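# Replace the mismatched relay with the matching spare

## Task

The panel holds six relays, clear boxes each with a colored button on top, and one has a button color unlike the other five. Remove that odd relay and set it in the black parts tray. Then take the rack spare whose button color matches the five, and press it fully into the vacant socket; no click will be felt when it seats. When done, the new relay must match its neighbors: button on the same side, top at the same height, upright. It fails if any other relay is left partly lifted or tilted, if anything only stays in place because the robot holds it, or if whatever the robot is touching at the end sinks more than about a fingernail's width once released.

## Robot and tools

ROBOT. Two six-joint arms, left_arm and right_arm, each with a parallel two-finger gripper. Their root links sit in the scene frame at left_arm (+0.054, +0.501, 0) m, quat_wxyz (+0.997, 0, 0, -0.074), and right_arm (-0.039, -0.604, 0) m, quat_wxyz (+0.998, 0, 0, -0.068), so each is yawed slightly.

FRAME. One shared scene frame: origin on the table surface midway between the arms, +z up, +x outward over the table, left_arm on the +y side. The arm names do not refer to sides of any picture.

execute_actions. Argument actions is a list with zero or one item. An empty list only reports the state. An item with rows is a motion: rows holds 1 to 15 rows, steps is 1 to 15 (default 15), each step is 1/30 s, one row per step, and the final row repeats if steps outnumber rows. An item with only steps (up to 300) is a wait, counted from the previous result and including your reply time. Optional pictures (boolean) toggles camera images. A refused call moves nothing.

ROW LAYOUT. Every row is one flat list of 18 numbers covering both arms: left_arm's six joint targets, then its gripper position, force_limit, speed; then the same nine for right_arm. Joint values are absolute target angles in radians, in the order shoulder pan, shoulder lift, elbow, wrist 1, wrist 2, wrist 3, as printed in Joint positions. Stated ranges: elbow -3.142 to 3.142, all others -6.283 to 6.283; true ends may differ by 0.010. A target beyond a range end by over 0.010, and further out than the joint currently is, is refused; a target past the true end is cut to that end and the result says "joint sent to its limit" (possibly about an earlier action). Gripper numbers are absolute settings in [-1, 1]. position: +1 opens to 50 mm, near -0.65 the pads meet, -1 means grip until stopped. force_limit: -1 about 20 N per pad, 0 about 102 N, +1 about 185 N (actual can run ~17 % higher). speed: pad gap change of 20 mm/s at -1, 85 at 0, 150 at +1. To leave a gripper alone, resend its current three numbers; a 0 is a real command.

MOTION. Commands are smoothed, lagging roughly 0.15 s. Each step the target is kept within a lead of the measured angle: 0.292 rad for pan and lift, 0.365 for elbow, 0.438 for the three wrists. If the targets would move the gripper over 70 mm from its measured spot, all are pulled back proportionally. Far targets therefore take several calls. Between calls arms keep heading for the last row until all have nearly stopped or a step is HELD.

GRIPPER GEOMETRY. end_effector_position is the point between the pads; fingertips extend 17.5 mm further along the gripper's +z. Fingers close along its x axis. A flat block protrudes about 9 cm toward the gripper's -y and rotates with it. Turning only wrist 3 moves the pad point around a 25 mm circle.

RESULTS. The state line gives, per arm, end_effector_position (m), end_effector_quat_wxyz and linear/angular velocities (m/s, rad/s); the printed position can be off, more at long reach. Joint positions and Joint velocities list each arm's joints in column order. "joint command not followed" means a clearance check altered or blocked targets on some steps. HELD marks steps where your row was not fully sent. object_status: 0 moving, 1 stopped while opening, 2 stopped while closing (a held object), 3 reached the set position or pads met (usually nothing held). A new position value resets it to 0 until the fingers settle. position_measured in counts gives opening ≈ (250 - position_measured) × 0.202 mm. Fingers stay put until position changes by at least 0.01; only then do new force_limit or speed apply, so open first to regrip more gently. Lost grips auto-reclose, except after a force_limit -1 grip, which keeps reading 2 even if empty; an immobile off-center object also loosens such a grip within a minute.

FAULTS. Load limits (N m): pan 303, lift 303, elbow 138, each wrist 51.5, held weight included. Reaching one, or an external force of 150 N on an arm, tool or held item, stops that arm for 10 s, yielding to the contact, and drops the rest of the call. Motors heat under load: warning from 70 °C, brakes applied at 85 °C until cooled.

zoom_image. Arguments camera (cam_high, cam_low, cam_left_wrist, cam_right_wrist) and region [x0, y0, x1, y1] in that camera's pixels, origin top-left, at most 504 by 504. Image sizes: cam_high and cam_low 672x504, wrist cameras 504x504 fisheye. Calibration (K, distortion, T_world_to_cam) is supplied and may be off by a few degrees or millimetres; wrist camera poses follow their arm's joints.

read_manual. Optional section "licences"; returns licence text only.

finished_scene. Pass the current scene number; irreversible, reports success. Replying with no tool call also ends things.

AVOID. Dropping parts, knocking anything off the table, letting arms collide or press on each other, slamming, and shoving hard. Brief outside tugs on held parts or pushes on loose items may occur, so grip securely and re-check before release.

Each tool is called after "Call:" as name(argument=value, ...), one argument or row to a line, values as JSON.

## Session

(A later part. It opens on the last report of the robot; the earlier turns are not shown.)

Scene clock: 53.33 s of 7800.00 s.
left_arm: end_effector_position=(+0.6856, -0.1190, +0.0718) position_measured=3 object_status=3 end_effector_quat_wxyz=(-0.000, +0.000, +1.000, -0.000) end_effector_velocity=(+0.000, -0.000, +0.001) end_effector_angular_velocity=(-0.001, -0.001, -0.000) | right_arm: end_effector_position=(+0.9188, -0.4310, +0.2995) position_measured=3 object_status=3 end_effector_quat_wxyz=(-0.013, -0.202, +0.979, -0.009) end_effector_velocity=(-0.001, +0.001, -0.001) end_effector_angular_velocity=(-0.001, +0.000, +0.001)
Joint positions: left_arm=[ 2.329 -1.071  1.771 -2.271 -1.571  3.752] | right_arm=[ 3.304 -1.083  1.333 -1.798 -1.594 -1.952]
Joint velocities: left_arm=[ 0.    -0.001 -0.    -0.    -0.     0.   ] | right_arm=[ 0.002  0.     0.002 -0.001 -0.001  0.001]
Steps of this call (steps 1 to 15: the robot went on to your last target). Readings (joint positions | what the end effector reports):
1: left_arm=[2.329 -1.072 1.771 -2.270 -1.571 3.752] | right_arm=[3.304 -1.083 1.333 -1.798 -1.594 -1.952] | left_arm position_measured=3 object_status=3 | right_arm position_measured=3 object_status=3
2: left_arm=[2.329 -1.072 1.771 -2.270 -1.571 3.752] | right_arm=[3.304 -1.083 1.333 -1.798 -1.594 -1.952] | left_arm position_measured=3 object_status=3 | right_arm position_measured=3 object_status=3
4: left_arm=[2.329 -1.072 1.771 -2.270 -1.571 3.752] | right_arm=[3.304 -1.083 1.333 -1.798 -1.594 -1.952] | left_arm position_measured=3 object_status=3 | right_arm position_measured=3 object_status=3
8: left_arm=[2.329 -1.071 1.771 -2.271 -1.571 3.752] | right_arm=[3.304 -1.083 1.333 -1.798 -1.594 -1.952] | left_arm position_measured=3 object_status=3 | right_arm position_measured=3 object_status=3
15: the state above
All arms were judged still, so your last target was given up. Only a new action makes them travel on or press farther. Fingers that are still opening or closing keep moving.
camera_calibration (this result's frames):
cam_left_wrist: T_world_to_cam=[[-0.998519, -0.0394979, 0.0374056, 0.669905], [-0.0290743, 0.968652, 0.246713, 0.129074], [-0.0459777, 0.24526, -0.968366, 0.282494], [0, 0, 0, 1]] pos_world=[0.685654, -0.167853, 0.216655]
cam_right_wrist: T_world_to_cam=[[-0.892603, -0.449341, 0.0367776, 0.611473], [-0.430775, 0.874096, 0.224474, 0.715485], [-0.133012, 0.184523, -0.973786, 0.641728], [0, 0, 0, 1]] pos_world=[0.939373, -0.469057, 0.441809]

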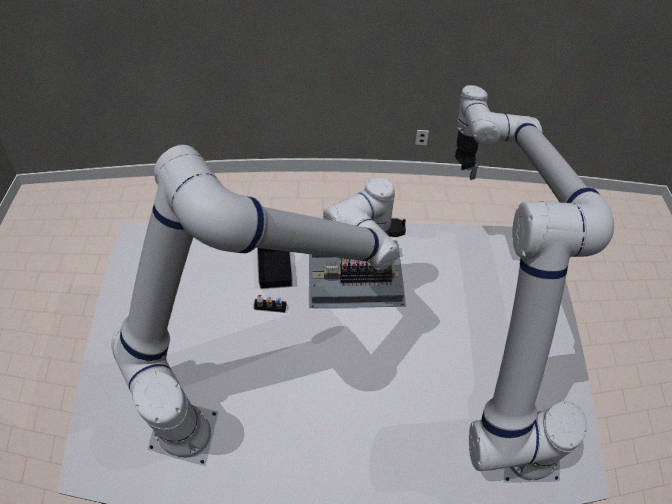

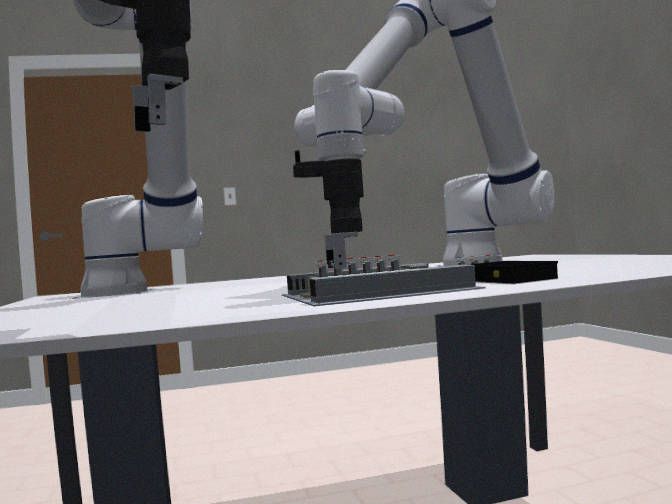

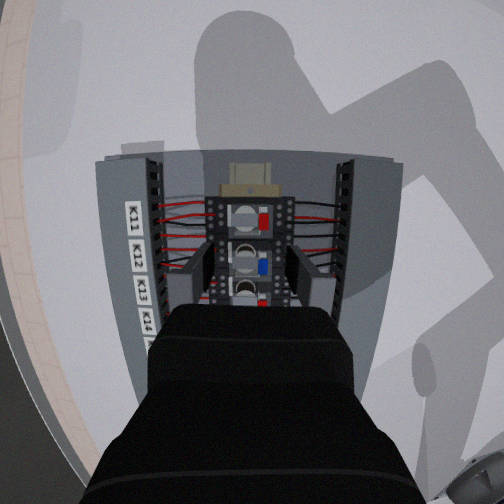

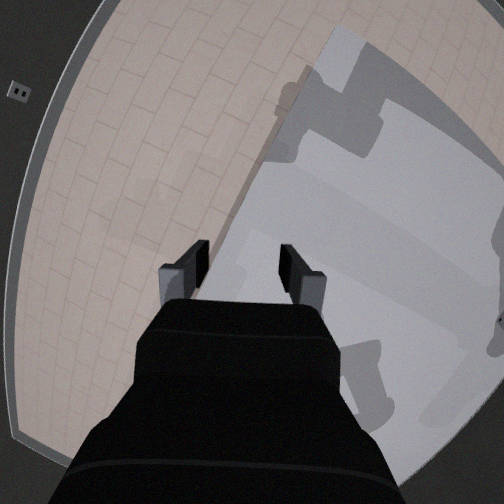

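Call:
execute_actions(
  actions=[
    {"rows":[[2.329,-1.0626,1.7751,-2.2833,-1.571,3.752,1,-0.5,0,3.304,-1.083,1.333,-1.798,-1.594,-1.952,1,0,0]]},
  ],
  pictures=false,
)

Call:
execute_actions(
  actions=[
    {"rows":[[2.329,-1.0626,1.7751,-2.2833,-1.571,3.752,-1,-0.3,-0.5,3.304,-1.083,1.333,-1.798,-1.594,-1.952,1,0,0]]},
  ],
  pictures=false,
)

Call:
execute_actions(
  actions=[
    {"steps":20},
  ],
)

Call:
zoom_image(
  camera="cam_left_wrist",
  region=[180,180,320,320],
)

Call:
zoom_image(
  camera="cam_low",
  region=[290,200,410,290],
)

Scene clock: 59.27 s of 7800.00 s.
left_arm: end_effector_position=(+0.6856, -0.1190, +0.0639) position_measured=3 object_status=3 end_effector_quat_wxyz=(-0.000, +0.000, +1.000, -0.000) end_effector_velocity=(-0.000, +0.000, -0.002) end_effector_angular_velocity=(+0.001, +0.001, +0.000) | right_arm: end_effector_position=(+0.9188, -0.4310, +0.2995) position_measured=3 object_status=3 end_effector_quat_wxyz=(-0.013, -0.202, +0.979, -0.009) end_effector_velocity=(+0.000, -0.001, +0.000) end_effector_angular_velocity=(+0.001, -0.000, -0.002)
Joint positions: left_arm=[ 2.329 -1.063  1.775 -2.283 -1.571  3.752] | right_arm=[ 3.304 -1.083  1.333 -1.798 -1.594 -1.952]
Joint velocities: left_arm=[ 0.     0.002  0.001 -0.002  0.    -0.   ] | right_arm=[-0.001 -0.    -0.     0.     0.001  0.   ]
Steps of this call (steps 1 to 90: nothing new was sent; then 2.43 s passed at rest; steps 91 to 105: all 15 steps of this action). Readings (joint positions | what the end effector reports):
91: left_arm=[2.329 -1.071 1.771 -2.271 -1.571 3.752] | right_arm=[3.304 -1.083 1.333 -1.798 -1.594 -1.952] | left_arm position_measured=3 object_status=3 | right_arm position_measured=3 object_status=3
92: left_arm=[2.329 -1.070 1.772 -2.274 -1.571 3.752] | right_arm=[3.304 -1.083 1.333 -1.798 -1.594 -1.952] | left_arm position_measured=3 object_status=3 | right_arm position_measured=3 object_status=3
94: left_arm=[2.329 -1.066 1.774 -2.278 -1.571 3.752] | right_arm=[3.304 -1.083 1.333 -1.798 -1.594 -1.952] | left_arm position_measured=3 object_status=3 | right_arm position_measured=3 object_status=3
98: left_arm=[2.329 -1.064 1.775 -2.281 -1.571 3.752] | right_arm=[3.304 -1.083 1.333 -1.798 -1.594 -1.952] | left_arm position_measured=3 object_status=3 | right_arm position_measured=3 object_status=3
105: the state above

Scene clock: 59.77 s of 7800.00 s.
left_arm: end_effector_position=(+0.6856, -0.1190, +0.0637) position_measured=118 object_status=0 end_effector_quat_wxyz=(-0.000, +0.000, +1.000, -0.000) end_effector_velocity=(-0.000, -0.000, -0.000) end_effector_angular_velocity=(+0.000, +0.000, -0.000) | right_arm: end_effector_position=(+0.9188, -0.4310, +0.2995) position_measured=3 object_status=3 end_effector_quat_wxyz=(-0.013, -0.202, +0.979, -0.009) end_effector_velocity=(-0.000, -0.000, -0.000) end_effector_angular_velocity=(+0.001, +0.001, -0.000)
Joint positions: left_arm=[ 2.329 -1.063  1.775 -2.283 -1.571  3.752] | right_arm=[ 3.304 -1.083  1.333 -1.798 -1.594 -1.952]
Joint velocities: left_arm=[-0.  0. -0.  0.  0.  0.] | right_arm=[-0.001  0.     0.     0.     0.001 -0.   ]
Steps of this call (steps 1 to 15: all 15 steps of this action). Readings (joint positions | what the end effector reports):
1: left_arm=[2.329 -1.063 1.775 -2.283 -1.571 3.752] | right_arm=[3.304 -1.083 1.333 -1.798 -1.594 -1.952] | left_arm position_measured=7 object_status=0 | right_arm position_measured=3 object_status=3
2: left_arm=[2.329 -1.063 1.775 -2.283 -1.571 3.752] | right_arm=[3.304 -1.083 1.333 -1.798 -1.594 -1.952] | left_arm position_measured=16 object_status=0 | right_arm position_measured=3 object_status=3
4: left_arm=[2.329 -1.063 1.775 -2.283 -1.571 3.752] | right_arm=[3.304 -1.083 1.333 -1.798 -1.594 -1.952] | left_arm position_measured=33 object_status=0 | right_arm position_measured=3 object_status=3
8: left_arm=[2.329 -1.063 1.775 -2.283 -1.571 3.752] | right_arm=[3.304 -1.083 1.333 -1.798 -1.594 -1.952] | left_arm position_measured=68 object_status=0 | right_arm position_measured=3 object_status=3
15: the state above

Scene clock: 60.43 s of 7800.00 s.
left_arm: end_effector_position=(+0.6856, -0.1190, +0.0637) position_measured=118 object_status=2 end_effector_quat_wxyz=(-0.000, +0.000, +1.000, -0.000) end_effector_velocity=(+0.000, +0.000, +0.000) end_effector_angular_velocity=(-0.000, +0.000, +0.000) | right_arm: end_effector_position=(+0.9188, -0.4310, +0.2995) position_measured=3 object_status=3 end_effector_quat_wxyz=(-0.013, -0.202, +0.979, -0.009) end_effector_velocity=(-0.001, +0.001, -0.000) end_effector_angular_velocity=(+0.000, +0.002, +0.002)
Joint positions: left_arm=[ 2.329 -1.063  1.775 -2.283 -1.571  3.752] | right_arm=[ 3.304 -1.083  1.333 -1.798 -1.594 -1.952]
Joint velocities: left_arm=[ 0.  0. -0.  0. -0.  0.] | right_arm=[ 0.001 -0.     0.001  0.002  0.001 -0.   ]
Steps of this call (steps 1 to 15: the robot went on to your last target; steps 16 to 20: nothing new was sent). Readings (joint positions | what the end effector reports):
1: left_arm=[2.329 -1.063 1.775 -2.283 -1.571 3.752] | right_arm=[3.304 -1.083 1.333 -1.798 -1.594 -1.952] | left_arm position_measured=118 object_status=0 | right_arm position_measured=3 object_status=3
2: left_arm=[2.329 -1.063 1.775 -2.283 -1.571 3.752] | right_arm=[3.304 -1.083 1.333 -1.798 -1.594 -1.952] | left_arm position_measured=118 object_status=0 | right_arm position_measured=3 object_status=3
4: left_arm=[2.329 -1.063 1.775 -2.283 -1.571 3.752] | right_arm=[3.304 -1.083 1.333 -1.798 -1.594 -1.952] | left_arm position_measured=118 object_status=0 | right_arm position_measured=3 object_status=3
8: left_arm=[2.329 -1.063 1.775 -2.283 -1.571 3.752] | right_arm=[3.304 -1.083 1.333 -1.798 -1.594 -1.952] | left_arm position_measured=118 object_status=2 | right_arm position_measured=3 object_status=3
20: the state above
All arms were judged still, so your last target was given up. Only a new action makes them travel on or press farther. Fingers that are still opening or closing keep moving.
camera_calibration (this result's frames):
cam_left_wrist: T_world_to_cam=[[-0.998517, -0.0395121, 0.0374412, 0.670204], [-0.0290781, 0.968646, 0.246739, 0.131054], [-0.0460164, 0.245285, -0.968358, 0.274688], [0, 0, 0, 1]] pos_world=[0.685661, -0.16784, 0.208567]
cam_right_wrist: T_world_to_cam=[[-0.892603, -0.449341, 0.0367775, 0.611473], [-0.430775, 0.874096, 0.224474, 0.715485], [-0.133012, 0.184523, -0.973786, 0.641728], [0, 0, 0, 1]] pos_world=[0.939374, -0.469057, 0.441809]

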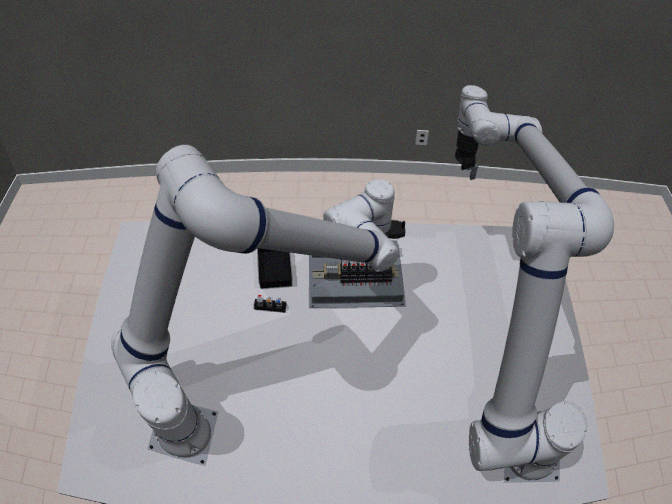

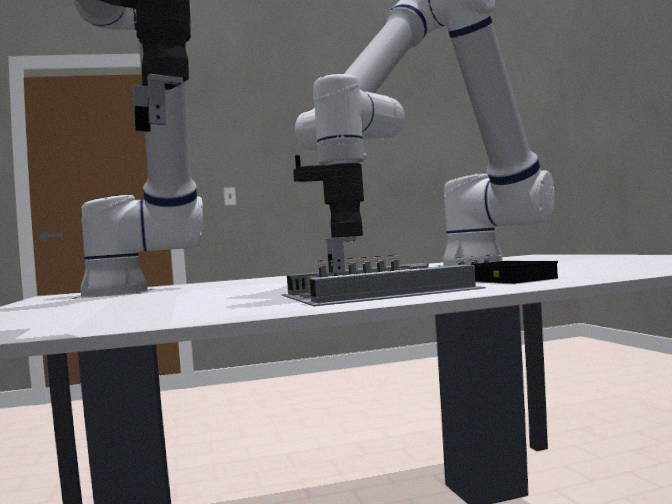

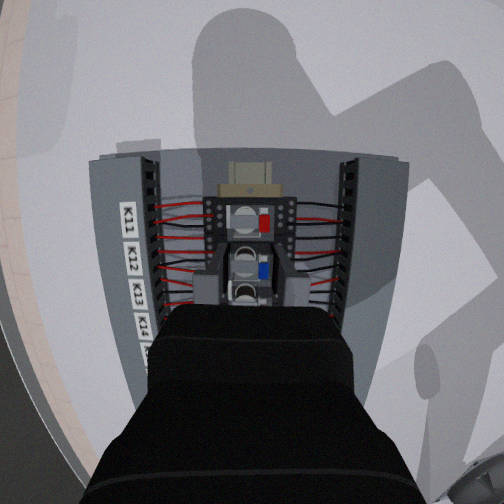

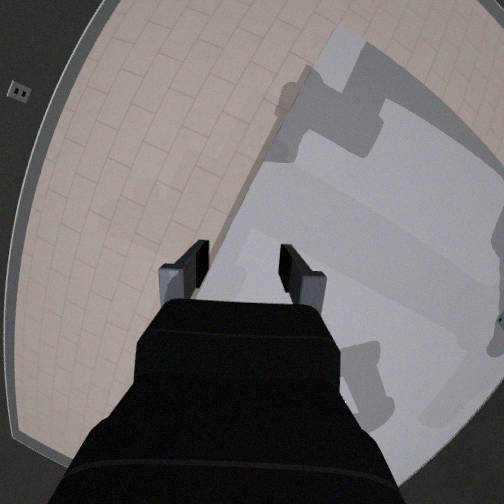

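Region (180, 180, 320, 320) of cam_left_wrist's 504x504 image, scaled by 3.600, with more detail than that image has.

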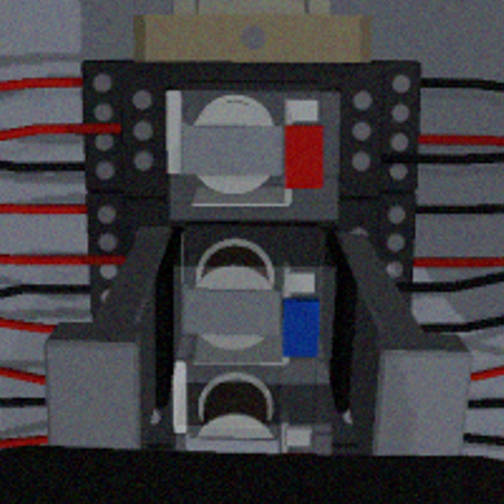

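Region (290, 200, 410, 290) of cam_low's 672x504 image, scaled by 4.200, with more detail than that image has; it fills the top 378 rows of this view, and the rest is white.

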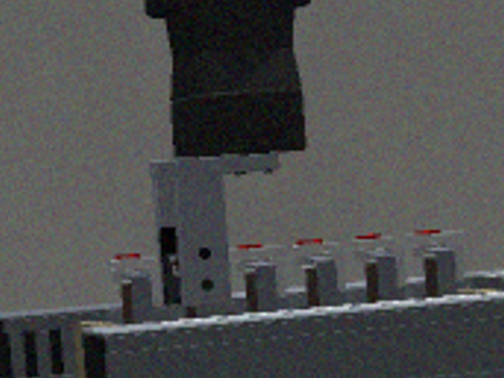

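Call:
execute_actions(
  actions=[
    {"rows":[[2.329,-1.0713,1.7712,-2.2707,-1.571,3.752,-1,-0.3,-0.5,3.304,-1.083,1.333,-1.798,-1.594,-1.952,1,0,0]]},
  ],
  pictures=false,
)

Call:
execute_actions(
  actions=[
    {"rows":[[2.329,-1.1004,1.7561,-2.2265,-1.571,3.752,-1,-0.3,-0.5,3.304,-1.083,1.333,-1.798,-1.594,-1.952,1,0,0]]},
  ],
)

Call:
zoom_image(
  camera="cam_low",
  region=[290,200,410,290],
)

Scene clock: 65.23 s of 7800.00 s.
left_arm: end_effector_position=(+0.6856, -0.1190, +0.0715) position_measured=118 object_status=2 end_effector_quat_wxyz=(-0.000, +0.000, +1.000, -0.000) end_effector_velocity=(+0.000, +0.000, +0.002) end_effector_angular_velocity=(-0.001, -0.000, +0.000) | right_arm: end_effector_position=(+0.9188, -0.4310, +0.2995) position_measured=3 object_status=3 end_effector_quat_wxyz=(-0.013, -0.202, +0.979, -0.009) end_effector_velocity=(-0.000, -0.001, -0.001) end_effector_angular_velocity=(-0.004, +0.001, +0.001)
Joint positions: left_arm=[ 2.329 -1.071  1.771 -2.271 -1.571  3.752] | right_arm=[ 3.304 -1.083  1.333 -1.798 -1.594 -1.952]
Joint velocities: left_arm=[ 0.    -0.002 -0.001  0.002  0.     0.   ] | right_arm=[-0.     0.001  0.001 -0.    -0.004 -0.001]
Steps of this call (steps 1 to 90: nothing new was sent; then 1.30 s passed at rest; steps 91 to 105: all 15 steps of this action). Readings (joint positions | what the end effector reports):
91: left_arm=[2.329 -1.063 1.775 -2.283 -1.571 3.752] | right_arm=[3.304 -1.083 1.333 -1.798 -1.594 -1.952] | left_arm position_measured=118 object_status=2 | right_arm position_measured=3 object_status=3
92: left_arm=[2.329 -1.064 1.775 -2.281 -1.571 3.752] | right_arm=[3.304 -1.083 1.333 -1.798 -1.594 -1.952] | left_arm position_measured=118 object_status=2 | right_arm position_measured=3 object_status=3
94: left_arm=[2.329 -1.067 1.773 -2.276 -1.571 3.752] | right_arm=[3.304 -1.083 1.333 -1.798 -1.594 -1.952] | left_arm position_measured=118 object_status=2 | right_arm position_measured=3 object_status=3
98: left_arm=[2.329 -1.070 1.772 -2.273 -1.571 3.752] | right_arm=[3.304 -1.083 1.333 -1.798 -1.594 -1.952] | left_arm position_measured=118 object_status=2 | right_arm position_measured=3 object_status=3
105: the state above

Scene clock: 65.73 s of 7800.00 s.
left_arm: end_effector_position=(+0.6856, -0.1190, +0.0991) position_measured=118 object_status=2 end_effector_quat_wxyz=(-0.000, +0.000, +1.000, -0.000) end_effector_velocity=(-0.000, -0.000, +0.005) end_effector_angular_velocity=(+0.000, -0.000, -0.000) | right_arm: end_effector_position=(+0.9188, -0.4310, +0.2995) position_measured=3 object_status=3 end_effector_quat_wxyz=(-0.013, -0.202, +0.979, -0.009) end_effector_velocity=(+0.000, +0.001, -0.000) end_effector_angular_velocity=(+0.002, +0.000, -0.001)
Joint positions: left_arm=[ 2.329 -1.1    1.756 -2.228 -1.571  3.752] | right_arm=[ 3.304 -1.083  1.333 -1.798 -1.594 -1.952]
Joint velocities: left_arm=[-0.    -0.005 -0.003  0.008  0.    -0.   ] | right_arm=[ 0.001  0.001 -0.    -0.     0.002  0.002]
Steps of this call (steps 1 to 15: all 15 steps of this action). Readings (joint positions | what the end effector reports):
1: left_arm=[2.329 -1.072 1.771 -2.270 -1.571 3.752] | right_arm=[3.304 -1.083 1.333 -1.798 -1.594 -1.952] | left_arm position_measured=118 object_status=2 | right_arm position_measured=3 object_status=3
2: left_arm=[2.329 -1.077 1.769 -2.260 -1.571 3.752] | right_arm=[3.304 -1.083 1.333 -1.798 -1.594 -1.952] | left_arm position_measured=118 object_status=2 | right_arm position_measured=3 object_status=3
4: left_arm=[2.329 -1.088 1.762 -2.247 -1.571 3.752] | right_arm=[3.304 -1.083 1.333 -1.798 -1.594 -1.952] | left_arm position_measured=118 object_status=2 | right_arm position_measured=3 object_status=3
8: left_arm=[2.329 -1.096 1.759 -2.233 -1.571 3.752] | right_arm=[3.304 -1.083 1.333 -1.798 -1.594 -1.952] | left_arm position_measured=118 object_status=2 | right_arm position_measured=3 object_status=3
15: the state above
camera_calibration (this result's frames):
cam_left_wrist: T_world_to_cam=[[-0.99852, -0.0394542, 0.0374404, 0.668851], [-0.029022, 0.968647, 0.246742, 0.122317], [-0.0460015, 0.24529, -0.968358, 0.308961], [0, 0, 0, 1]] pos_world=[0.685623, -0.167878, 0.243963]
cam_right_wrist: T_world_to_cam=[[-0.892603, -0.44934, 0.0367778, 0.611473], [-0.430775, 0.874096, 0.224474, 0.715485], [-0.133012, 0.184523, -0.973786, 0.641728], [0, 0, 0, 1]] pos_world=[0.939373, -0.469057, 0.441809]

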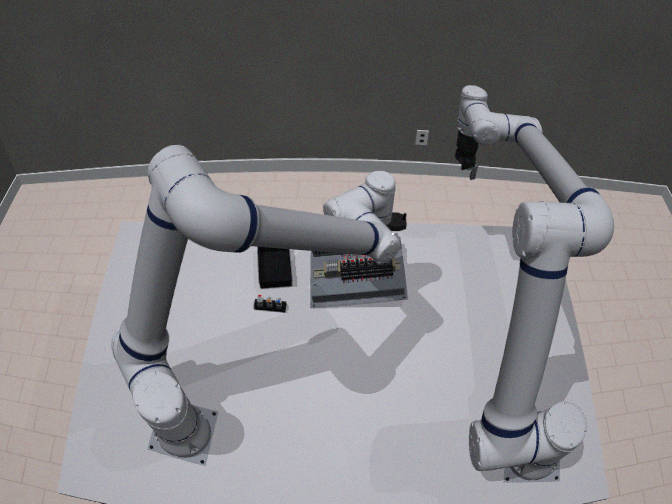

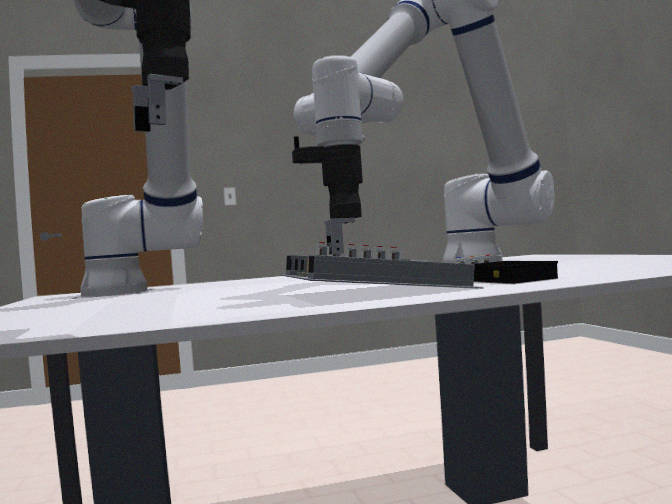

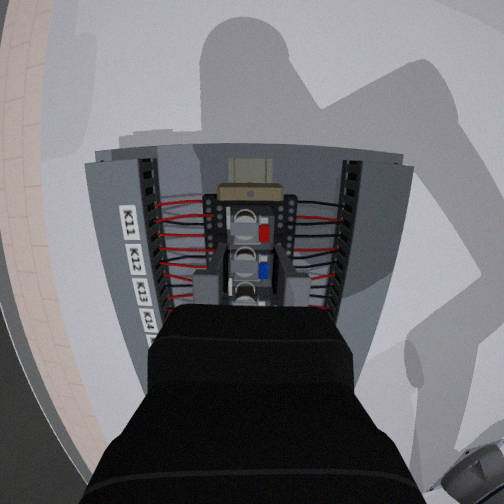

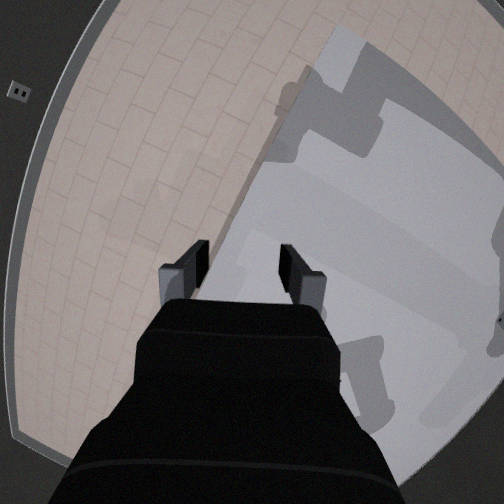

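Region (290, 200, 410, 290) of cam_low's 672x504 image, scaled by 4.200, with more detail than that image has; it fills the top 378 rows of this view, and the rest is white.

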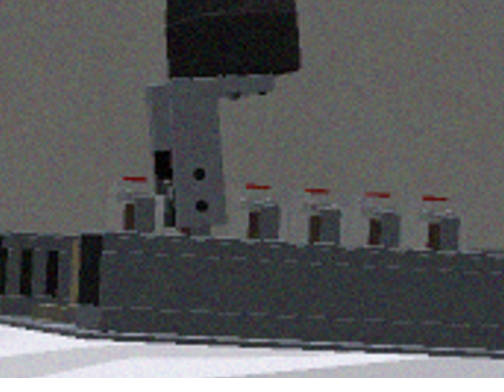

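Call:
execute_actions(
  actions=[
    {"rows":[[2.329,-1.0713,1.7712,-2.2707,-1.571,3.752,-1,-0.3,-0.5,3.304,-1.2664,1.9637,-2.268,-1.571,-4.641,-1,0,0]]},
  ],
  pictures=false,
)

Call:
execute_actions(
  actions=[
    {"rows":[[2.329,-1.0626,1.7751,-2.2833,-1.571,3.752,-1,-0.3,-0.5,3.304,-1.2664,1.9637,-2.268,-1.571,-4.641,-1,0,0]]},
  ],
  pictures=false,
)

Call:
execute_actions(
  actions=[
    {"steps":40},
  ],
  pictures=false,
)

Call:
execute_actions(
  actions=[
    {"rows":[[2.329,-1.0626,1.7751,-2.2833,-1.571,3.752,-1,-0.3,-0.5,3.611,-1.2664,1.9637,-2.268,-1.571,-4.641,-1,0,0]]},
  ],
  pictures=false,
)

Call:
execute_actions(
  actions=[
    {"steps":40},
  ],
)

Scene clock: 84.23 s of 7800.00 s.
left_arm: end_effector_position=(+0.6856, -0.1190, +0.0724) position_measured=118 object_status=2 end_effector_quat_wxyz=(-0.000, +0.000, +1.000, -0.000) end_effector_velocity=(-0.000, -0.000, -0.005) end_effector_angular_velocity=(-0.000, +0.000, -0.001) | right_arm: end_effector_position=(+0.8073, -0.4202, +0.1922) position_measured=206 object_status=0 end_effector_quat_wxyz=(+0.020, -0.463, +0.886, -0.013) end_effector_velocity=(-0.282, +0.025, -0.270) end_effector_angular_velocity=(-0.051, +0.178, +1.343)
Joint positions: left_arm=[ 2.329 -1.072  1.771 -2.27  -1.571  3.752] | right_arm=[ 3.304 -1.224  1.763 -2.158 -1.576 -2.507]
Joint velocities: left_arm=[-0.001  0.005  0.003 -0.008 -0.     0.001] | right_arm=[ 0.    -0.15   0.713 -0.391  0.018 -1.343]
Steps of this call (steps 1 to 15: the robot went on to your last target; steps 16 to 90: nothing new was sent; then 15.00 s passed at rest; steps 91 to 105: all 15 steps of this action). Readings (joint positions | what the end effector reports):
91: left_arm=[2.329 -1.100 1.756 -2.227 -1.571 3.752] | right_arm=[3.304 -1.084 1.335 -1.800 -1.594 -1.955] | left_arm position_measured=118 object_status=2 | right_arm position_measured=10 object_status=0
92: left_arm=[2.329 -1.095 1.759 -2.237 -1.571 3.752] | right_arm=[3.304 -1.093 1.353 -1.823 -1.593 -1.977] | left_arm position_measured=118 object_status=2 | right_arm position_measured=24 object_status=0
94: left_arm=[2.329 -1.084 1.765 -2.251 -1.571 3.752] | right_arm=[3.304 -1.131 1.431 -1.916 -1.588 -2.070] | left_arm position_measured=118 object_status=2 | right_arm position_measured=52 object_status=0
98: left_arm=[2.329 -1.076 1.769 -2.264 -1.571 3.752] | right_arm=[3.304 -1.188 1.590 -2.061 -1.581 -2.260] | left_arm position_measured=118 object_status=2 | right_arm position_measured=108 object_status=0
105: the state above

Scene clock: 94.60 s of 7800.00 s.
left_arm: end_effector_position=(+0.6865, -0.1216, +0.0687) position_measured=118 object_status=2 end_effector_quat_wxyz=(+0.001, +0.001, +1.000, -0.003) end_effector_velocity=(-0.000, -0.001, +0.001) end_effector_angular_velocity=(-0.001, -0.000, -0.001) | right_arm: end_effector_position=(+0.7119, -0.3875, +0.1197) position_measured=253 object_status=3 end_effector_quat_wxyz=(+0.000, +0.942, -0.337, -0.000) end_effector_velocity=(-0.000, -0.001, +0.000) end_effector_angular_velocity=(-0.002, +0.000, +0.001)
Joint positions: left_arm=[ 2.329 -1.066  1.772 -2.283 -1.573  3.752] | right_arm=[ 3.304 -1.266  1.964 -2.268 -1.571 -3.999]
Joint velocities: left_arm=[-0.001 -0.001 -0.     0.     0.     0.001] | right_arm=[ 0.    -0.     0.     0.    -0.002 -0.001]
FORCE FAULT: contact force on the left arm reached its limit, and that arm stopped for 10 seconds. The contact can be on any part of that arm, not only on its tool. That arm's remaining commands of this call were not run. That arm holds still and accepts commands again. Move the arm away from the contact; if what it grips holds it there, let go first. Pushing or pulling that hard again can fault the arm again.
The stop of the left arm began at step 11 of this call (marked STOPPED below). From that step on that arm followed nothing that you had sent. 5 of its steps, steps kept back included, did not run and will not run. Nothing is kept back now, and the robot has no last target.
Steps of this call (steps 1 to 15: all 15 steps of this action; steps 16 to 311: the stop continued). Readings (joint positions | what the end effector reports):
1: left_arm=[2.329 -1.072 1.771 -2.270 -1.571 3.752] | right_arm=[3.304 -1.229 1.787 -2.171 -1.576 -2.555] | left_arm position_measured=118 object_status=2 | right_arm position_measured=220 object_status=0
2: left_arm=[2.329 -1.070 1.772 -2.273 -1.571 3.752] | right_arm=[3.304 -1.234 1.811 -2.184 -1.575 -2.609] | left_arm position_measured=118 object_status=2 | right_arm position_measured=234 object_status=0
4: left_arm=[2.329 -1.067 1.773 -2.278 -1.571 3.752] | right_arm=[3.304 -1.244 1.858 -2.210 -1.574 -2.738] | left_arm position_measured=118 object_status=2 | right_arm position_measured=253 object_status=0
8: left_arm=[2.329 -1.065 1.774 -2.282 -1.571 3.752] | right_arm=[3.304 -1.259 1.926 -2.247 -1.572 -3.059] | left_arm position_measured=118 object_status=2 | right_arm position_measured=253 object_status=0
11: left_arm=[2.329 -1.066 1.772 -2.283 -1.573 3.752] | right_arm=[3.304 -1.263 1.947 -2.259 -1.571 -3.310] | left_arm position_measured=118 object_status=2 | right_arm position_measured=253 object_status=3 STOPPED (the left arm)
311: the state above

Scene clock: 94.63 s of 7800.00 s.
left_arm: end_effector_position=(+0.6865, -0.1216, +0.0688) position_measured=118 object_status=2 end_effector_quat_wxyz=(+0.001, +0.001, +1.000, -0.003) end_effector_velocity=(+0.001, +0.000, +0.001) end_effector_angular_velocity=(-0.001, -0.001, +0.000) | right_arm: end_effector_position=(+0.7119, -0.3875, +0.1197) position_measured=253 object_status=3 end_effector_quat_wxyz=(+0.000, +0.942, -0.337, -0.000) end_effector_velocity=(-0.000, -0.000, +0.000) end_effector_angular_velocity=(-0.002, +0.000, +0.000)
Joint positions: left_arm=[ 2.329 -1.066  1.772 -2.283 -1.573  3.752] | right_arm=[ 3.304 -1.266  1.964 -2.268 -1.571 -3.999]
Joint velocities: left_arm=[ 0.001 -0.001 -0.    -0.    -0.     0.   ] | right_arm=[ 0.001 -0.001 -0.001  0.001 -0.002  0.   ]
A stop began in an earlier call of the same reply, so what this call sent did not run. Send another action.
Steps of this call (step 1: nothing new was sent). Readings (joint positions | what the end effector reports):
1: the state above

Scene clock: 94.67 s of 7800.00 s.
left_arm: end_effector_position=(+0.6865, -0.1216, +0.0688) position_measured=118 object_status=2 end_effector_quat_wxyz=(+0.001, +0.001, +1.000, -0.004) end_effector_velocity=(-0.001, -0.000, +0.000) end_effector_angular_velocity=(+0.000, +0.000, -0.001) | right_arm: end_effector_position=(+0.7119, -0.3875, +0.1197) position_measured=253 object_status=3 end_effector_quat_wxyz=(+0.000, +0.942, -0.337, -0.000) end_effector_velocity=(+0.000, -0.000, +0.000) end_effector_angular_velocity=(+0.001, -0.000, -0.001)
Joint positions: left_arm=[ 2.329 -1.066  1.772 -2.283 -1.573  3.752] | right_arm=[ 3.304 -1.266  1.964 -2.268 -1.571 -3.999]
Joint velocities: left_arm=[-0.001 -0.     0.     0.    -0.    -0.   ] | right_arm=[-0.001  0.    -0.    -0.     0.001  0.   ]
A stop began in an earlier call of the same reply, so what this call sent did not run. Send another action.
Steps of this call (step 1: nothing new was sent). Readings (joint positions | what the end effector reports):
1: the state above

Scene clock: 94.70 s of 7800.00 s.
left_arm: end_effector_position=(+0.6865, -0.1216, +0.0688) position_measured=118 object_status=2 end_effector_quat_wxyz=(+0.001, +0.001, +1.000, -0.004) end_effector_velocity=(-0.001, -0.001, -0.000) end_effector_angular_velocity=(+0.000, +0.000, -0.001) | right_arm: end_effector_position=(+0.7119, -0.3875, +0.1197) position_measured=253 object_status=3 end_effector_quat_wxyz=(+0.000, +0.942, -0.337, -0.000) end_effector_velocity=(+0.001, -0.000, +0.002) end_effector_angular_velocity=(+0.001, -0.002, -0.001)
Joint positions: left_arm=[ 2.329 -1.066  1.772 -2.283 -1.573  3.752] | right_arm=[ 3.304 -1.266  1.964 -2.268 -1.571 -3.999]
Joint velocities: left_arm=[-0.002  0.     0.    -0.     0.    -0.   ] | right_arm=[-0.    -0.001 -0.001 -0.     0.001  0.   ]
A stop began in an earlier call of the same reply, so what this call sent did not run. Send another action.
Steps of this call (step 1: nothing new was sent). Readings (joint positions | what the end effector reports):
1: the state above
camera_calibration (this result's frames):
cam_left_wrist: T_world_to_cam=[[-0.998614, -0.0390006, 0.0353442, 0.671047], [-0.0294031, 0.970336, 0.239965, 0.133293], [-0.0436546, 0.238594, -0.970138, 0.278], [0, 0, 0, 1]] pos_world=[0.686172, -0.169497, 0.213995]
cam_right_wrist: T_world_to_cam=[[0.809205, -0.587493, 0.00632591, -0.808445], [-0.572142, -0.785521, 0.235817, 0.084847], [-0.133572, -0.194444, -0.971777, 0.284444], [0, 0, 0, 1]] pos_world=[0.740735, -0.352998, 0.261522]

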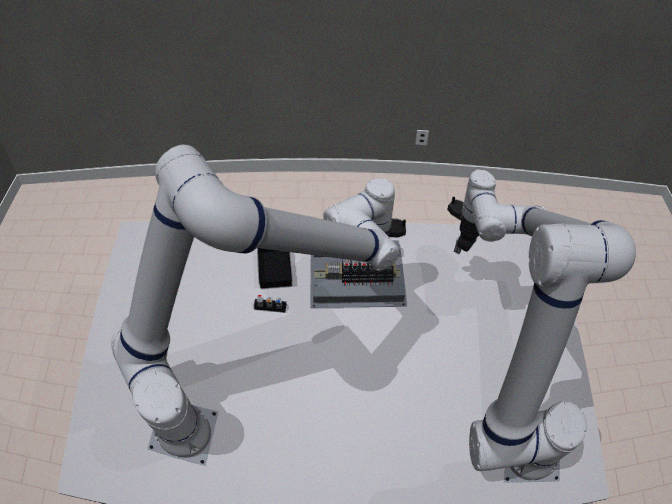

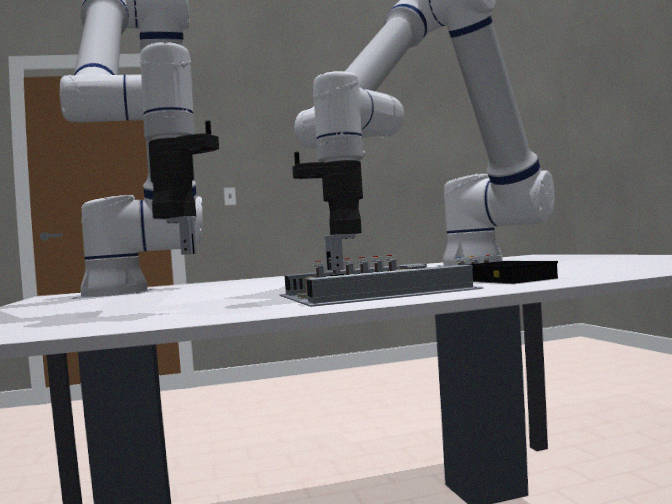

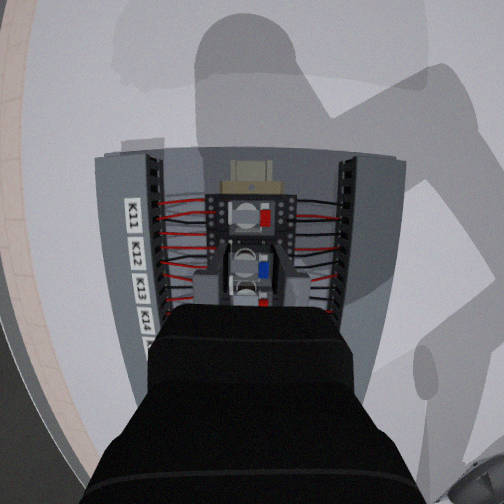

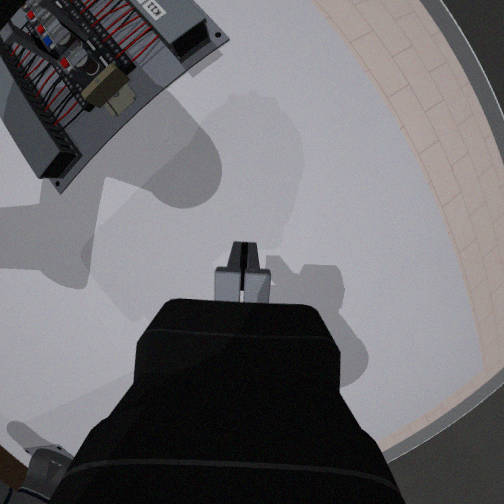

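Call:
execute_actions(
  actions=[
    {"rows":[[2.329,-1.066,1.772,-2.283,-1.573,3.752,0.5,-0.3,-0.5,3.35,-1.2664,1.9637,-2.268,-1.571,-4.641,-1,0,0]]},
  ],
  pictures=false,
)

Call:
execute_actions(
  actions=[
    {"rows":[[2.327,-1.0660,1.7715,-2.2763,-1.571,3.750,0.5,-0.3,-0.5,3.611,-1.2664,1.9637,-2.268,-1.571,-4.641,-1,0,0]]},
  ],
  pictures=false,
)

Call:
execute_actions(
  actions=[
    {"steps":40},
  ],
)

Call:
zoom_image(
  camera="cam_low",
  region=[270,200,410,305],
)

Call:
zoom_image(
  camera="cam_left_wrist",
  region=[180,180,320,320],
)

Scene clock: 100.40 s of 7800.00 s.
left_arm: end_effector_position=(+0.6865, -0.1213, +0.0684) position_measured=78 object_status=3 end_effector_quat_wxyz=(+0.001, +0.000, +1.000, -0.003) end_effector_velocity=(-0.000, +0.000, -0.001) end_effector_angular_velocity=(+0.001, +0.001, +0.001) | right_arm: end_effector_position=(+0.6876, -0.3497, +0.1197) position_measured=253 object_status=3 end_effector_quat_wxyz=(+0.000, +1.000, -0.019, -0.000) end_effector_velocity=(-0.013, +0.012, -0.001) end_effector_angular_velocity=(-0.001, +0.003, +0.307)
Joint positions: left_arm=[ 2.329 -1.066  1.772 -2.283 -1.573  3.752] | right_arm=[ 3.348 -1.266  1.964 -2.268 -1.571 -4.604]
Joint velocities: left_arm=[ 0.     0.001 -0.     0.     0.    -0.   ] | right_arm=[ 0.016  0.     0.001  0.001 -0.001 -0.291]
Steps of this call (steps 1 to 90: nothing new was sent; then 2.20 s passed at rest; steps 91 to 105: all 15 steps of this action). Readings (joint positions | what the end effector reports):
91: left_arm=[2.329 -1.066 1.772 -2.283 -1.573 3.752] | right_arm=[3.304 -1.266 1.964 -2.268 -1.571 -4.002] | left_arm position_measured=114 object_status=0 | right_arm position_measured=253 object_status=3
92: left_arm=[2.329 -1.066 1.772 -2.283 -1.573 3.752] | right_arm=[3.306 -1.266 1.964 -2.268 -1.571 -4.025] | left_arm position_measured=106 object_status=0 | right_arm position_measured=253 object_status=3
94: left_arm=[2.329 -1.066 1.772 -2.283 -1.573 3.752] | right_arm=[3.316 -1.266 1.964 -2.268 -1.571 -4.118] | left_arm position_measured=88 object_status=0 | right_arm position_measured=253 object_status=3
98: left_arm=[2.329 -1.066 1.772 -2.283 -1.573 3.752] | right_arm=[3.337 -1.266 1.964 -2.268 -1.571 -4.400] | left_arm position_measured=78 object_status=0 | right_arm position_measured=253 object_status=3
105: the state above

Scene clock: 100.90 s of 7800.00 s.
left_arm: end_effector_position=(+0.6849, -0.1209, +0.0678) position_measured=78 object_status=3 end_effector_quat_wxyz=(-0.000, +0.000, +1.000, -0.000) end_effector_velocity=(-0.000, +0.000, -0.001) end_effector_angular_velocity=(+0.002, +0.001, +0.001) | right_arm: end_effector_position=(+0.6089, -0.1898, +0.1197) position_measured=253 object_status=3 end_effector_quat_wxyz=(+0.000, +0.994, +0.113, -0.000) end_effector_velocity=(-0.105, +0.161, -0.001) end_effector_angular_velocity=(-0.003, +0.002, +0.276)
Joint positions: left_arm=[ 2.327 -1.066  1.772 -2.276 -1.571  3.75 ] | right_arm=[ 3.58  -1.266  1.964 -2.268 -1.571 -4.638]
Joint velocities: left_arm=[ 0.     0.001 -0.     0.001  0.    -0.001] | right_arm=[ 0.25   0.     0.001  0.001 -0.002 -0.026]
Steps of this call (steps 1 to 15: all 15 steps of this action). Readings (joint positions | what the end effector reports):
1: left_arm=[2.329 -1.066 1.772 -2.283 -1.573 3.752] | right_arm=[3.350 -1.266 1.964 -2.268 -1.571 -4.613] | left_arm position_measured=78 object_status=3 | right_arm position_measured=253 object_status=3
2: left_arm=[2.329 -1.066 1.772 -2.281 -1.573 3.752] | right_arm=[3.364 -1.266 1.964 -2.268 -1.571 -4.615] | left_arm position_measured=78 object_status=3 | right_arm position_measured=253 object_status=3
4: left_arm=[2.328 -1.066 1.772 -2.279 -1.572 3.751] | right_arm=[3.401 -1.266 1.964 -2.268 -1.571 -4.619] | left_arm position_measured=78 object_status=3 | right_arm position_measured=253 object_status=3
8: left_arm=[2.327 -1.066 1.772 -2.277 -1.571 3.750] | right_arm=[3.471 -1.266 1.964 -2.268 -1.571 -4.626] | left_arm position_measured=78 object_status=3 | right_arm position_measured=253 object_status=3
15: the state above

Scene clock: 102.23 s of 7800.00 s.
left_arm: end_effector_position=(+0.6848, -0.1209, +0.0678) position_measured=78 object_status=3 end_effector_quat_wxyz=(-0.000, +0.000, +1.000, -0.000) end_effector_velocity=(-0.000, +0.000, -0.000) end_effector_angular_velocity=(-0.000, +0.000, +0.000) | right_arm: end_effector_position=(+0.5957, -0.1698, +0.1197) position_measured=253 object_status=3 end_effector_quat_wxyz=(+0.000, +0.991, +0.131, -0.000) end_effector_velocity=(-0.000, -0.001, -0.001) end_effector_angular_velocity=(+0.000, +0.001, -0.001)
Joint positions: left_arm=[ 2.327 -1.066  1.771 -2.276 -1.571  3.75 ] | right_arm=[ 3.611 -1.266  1.964 -2.268 -1.571 -4.641]
Joint velocities: left_arm=[ 0. -0.  0. -0. -0. -0.] | right_arm=[-0.001  0.     0.001 -0.     0.001 -0.   ]
Steps of this call (steps 1 to 30: the robot went on to your last target; steps 31 to 40: nothing new was sent). Readings (joint positions | what the end effector reports):
1: left_arm=[2.327 -1.066 1.772 -2.276 -1.571 3.750] | right_arm=[3.587 -1.266 1.964 -2.268 -1.571 -4.638] | left_arm position_measured=78 object_status=3 | right_arm position_measured=253 object_status=3
2: left_arm=[2.327 -1.066 1.772 -2.276 -1.571 3.750] | right_arm=[3.593 -1.266 1.964 -2.268 -1.571 -4.639] | left_arm position_measured=78 object_status=3 | right_arm position_measured=253 object_status=3
4: left_arm=[2.327 -1.066 1.772 -2.276 -1.571 3.750] | right_arm=[3.600 -1.266 1.964 -2.268 -1.571 -4.640] | left_arm position_measured=78 object_status=3 | right_arm position_measured=253 object_status=3
8: left_arm=[2.327 -1.066 1.772 -2.276 -1.571 3.750] | right_arm=[3.607 -1.266 1.964 -2.268 -1.571 -4.641] | left_arm position_measured=78 object_status=3 | right_arm position_measured=253 object_status=3
40: the state above
All arms were judged still, so your last target was given up. Only a new action makes them travel on or press farther. Fingers that are still opening or closing keep moving.
camera_calibration (this result's frames):
cam_left_wrist: T_world_to_cam=[[-0.998519, -0.0394974, 0.0374166, 0.669238], [-0.0290714, 0.968654, 0.246708, 0.131897], [-0.0459881, 0.245255, -0.968367, 0.279042], [0, 0, 0, 1]] pos_world=[0.684914, -0.169766, 0.212635]
cam_right_wrist: T_world_to_cam=[[0.94898, 0.315276, 0.00618376, -0.516446], [0.305007, -0.922694, 0.23581, -0.356355], [0.0800509, -0.221893, -0.97178, 0.179358], [0, 0, 0, 1]] pos_world=[0.58443, -0.126186, 0.261522]

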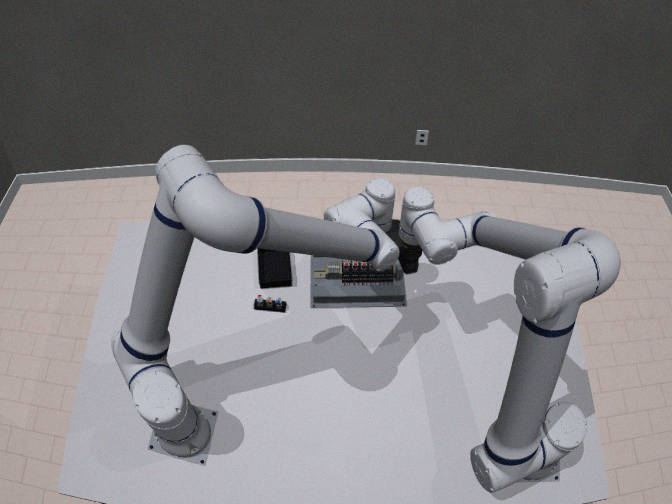

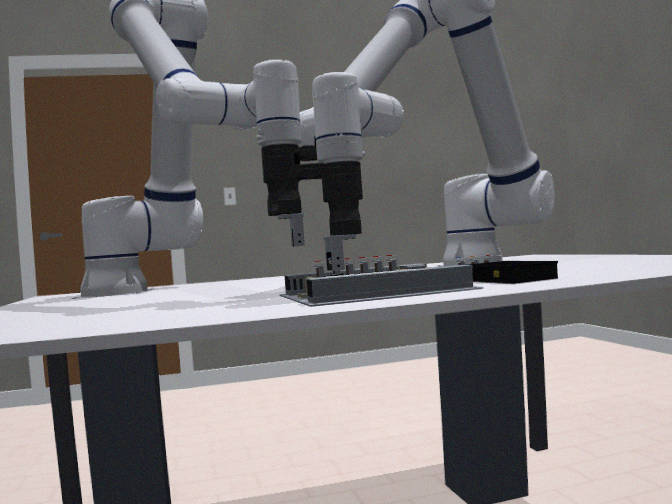

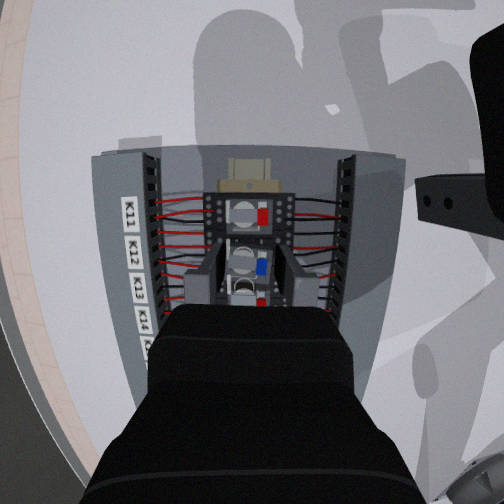

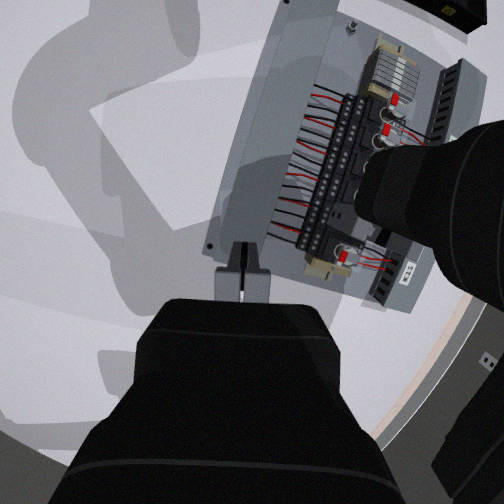

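Region (270, 200, 410, 305) of cam_low's 672x504 image, scaled by 3.600, with more detail than that image has; it fills the top 378 rows of this view, and the rest is white.

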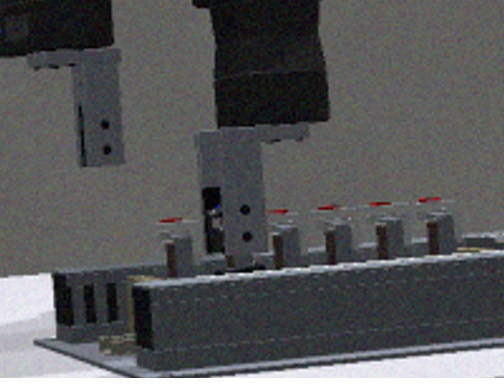

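Region (180, 180, 320, 320) of cam_left_wrist's 504x504 image, scaled by 3.600, with more detail than that image has.

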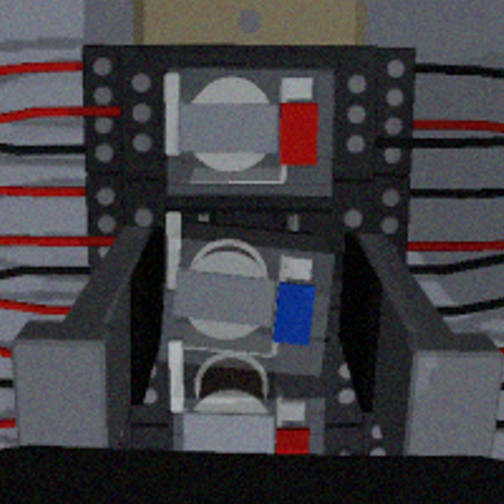

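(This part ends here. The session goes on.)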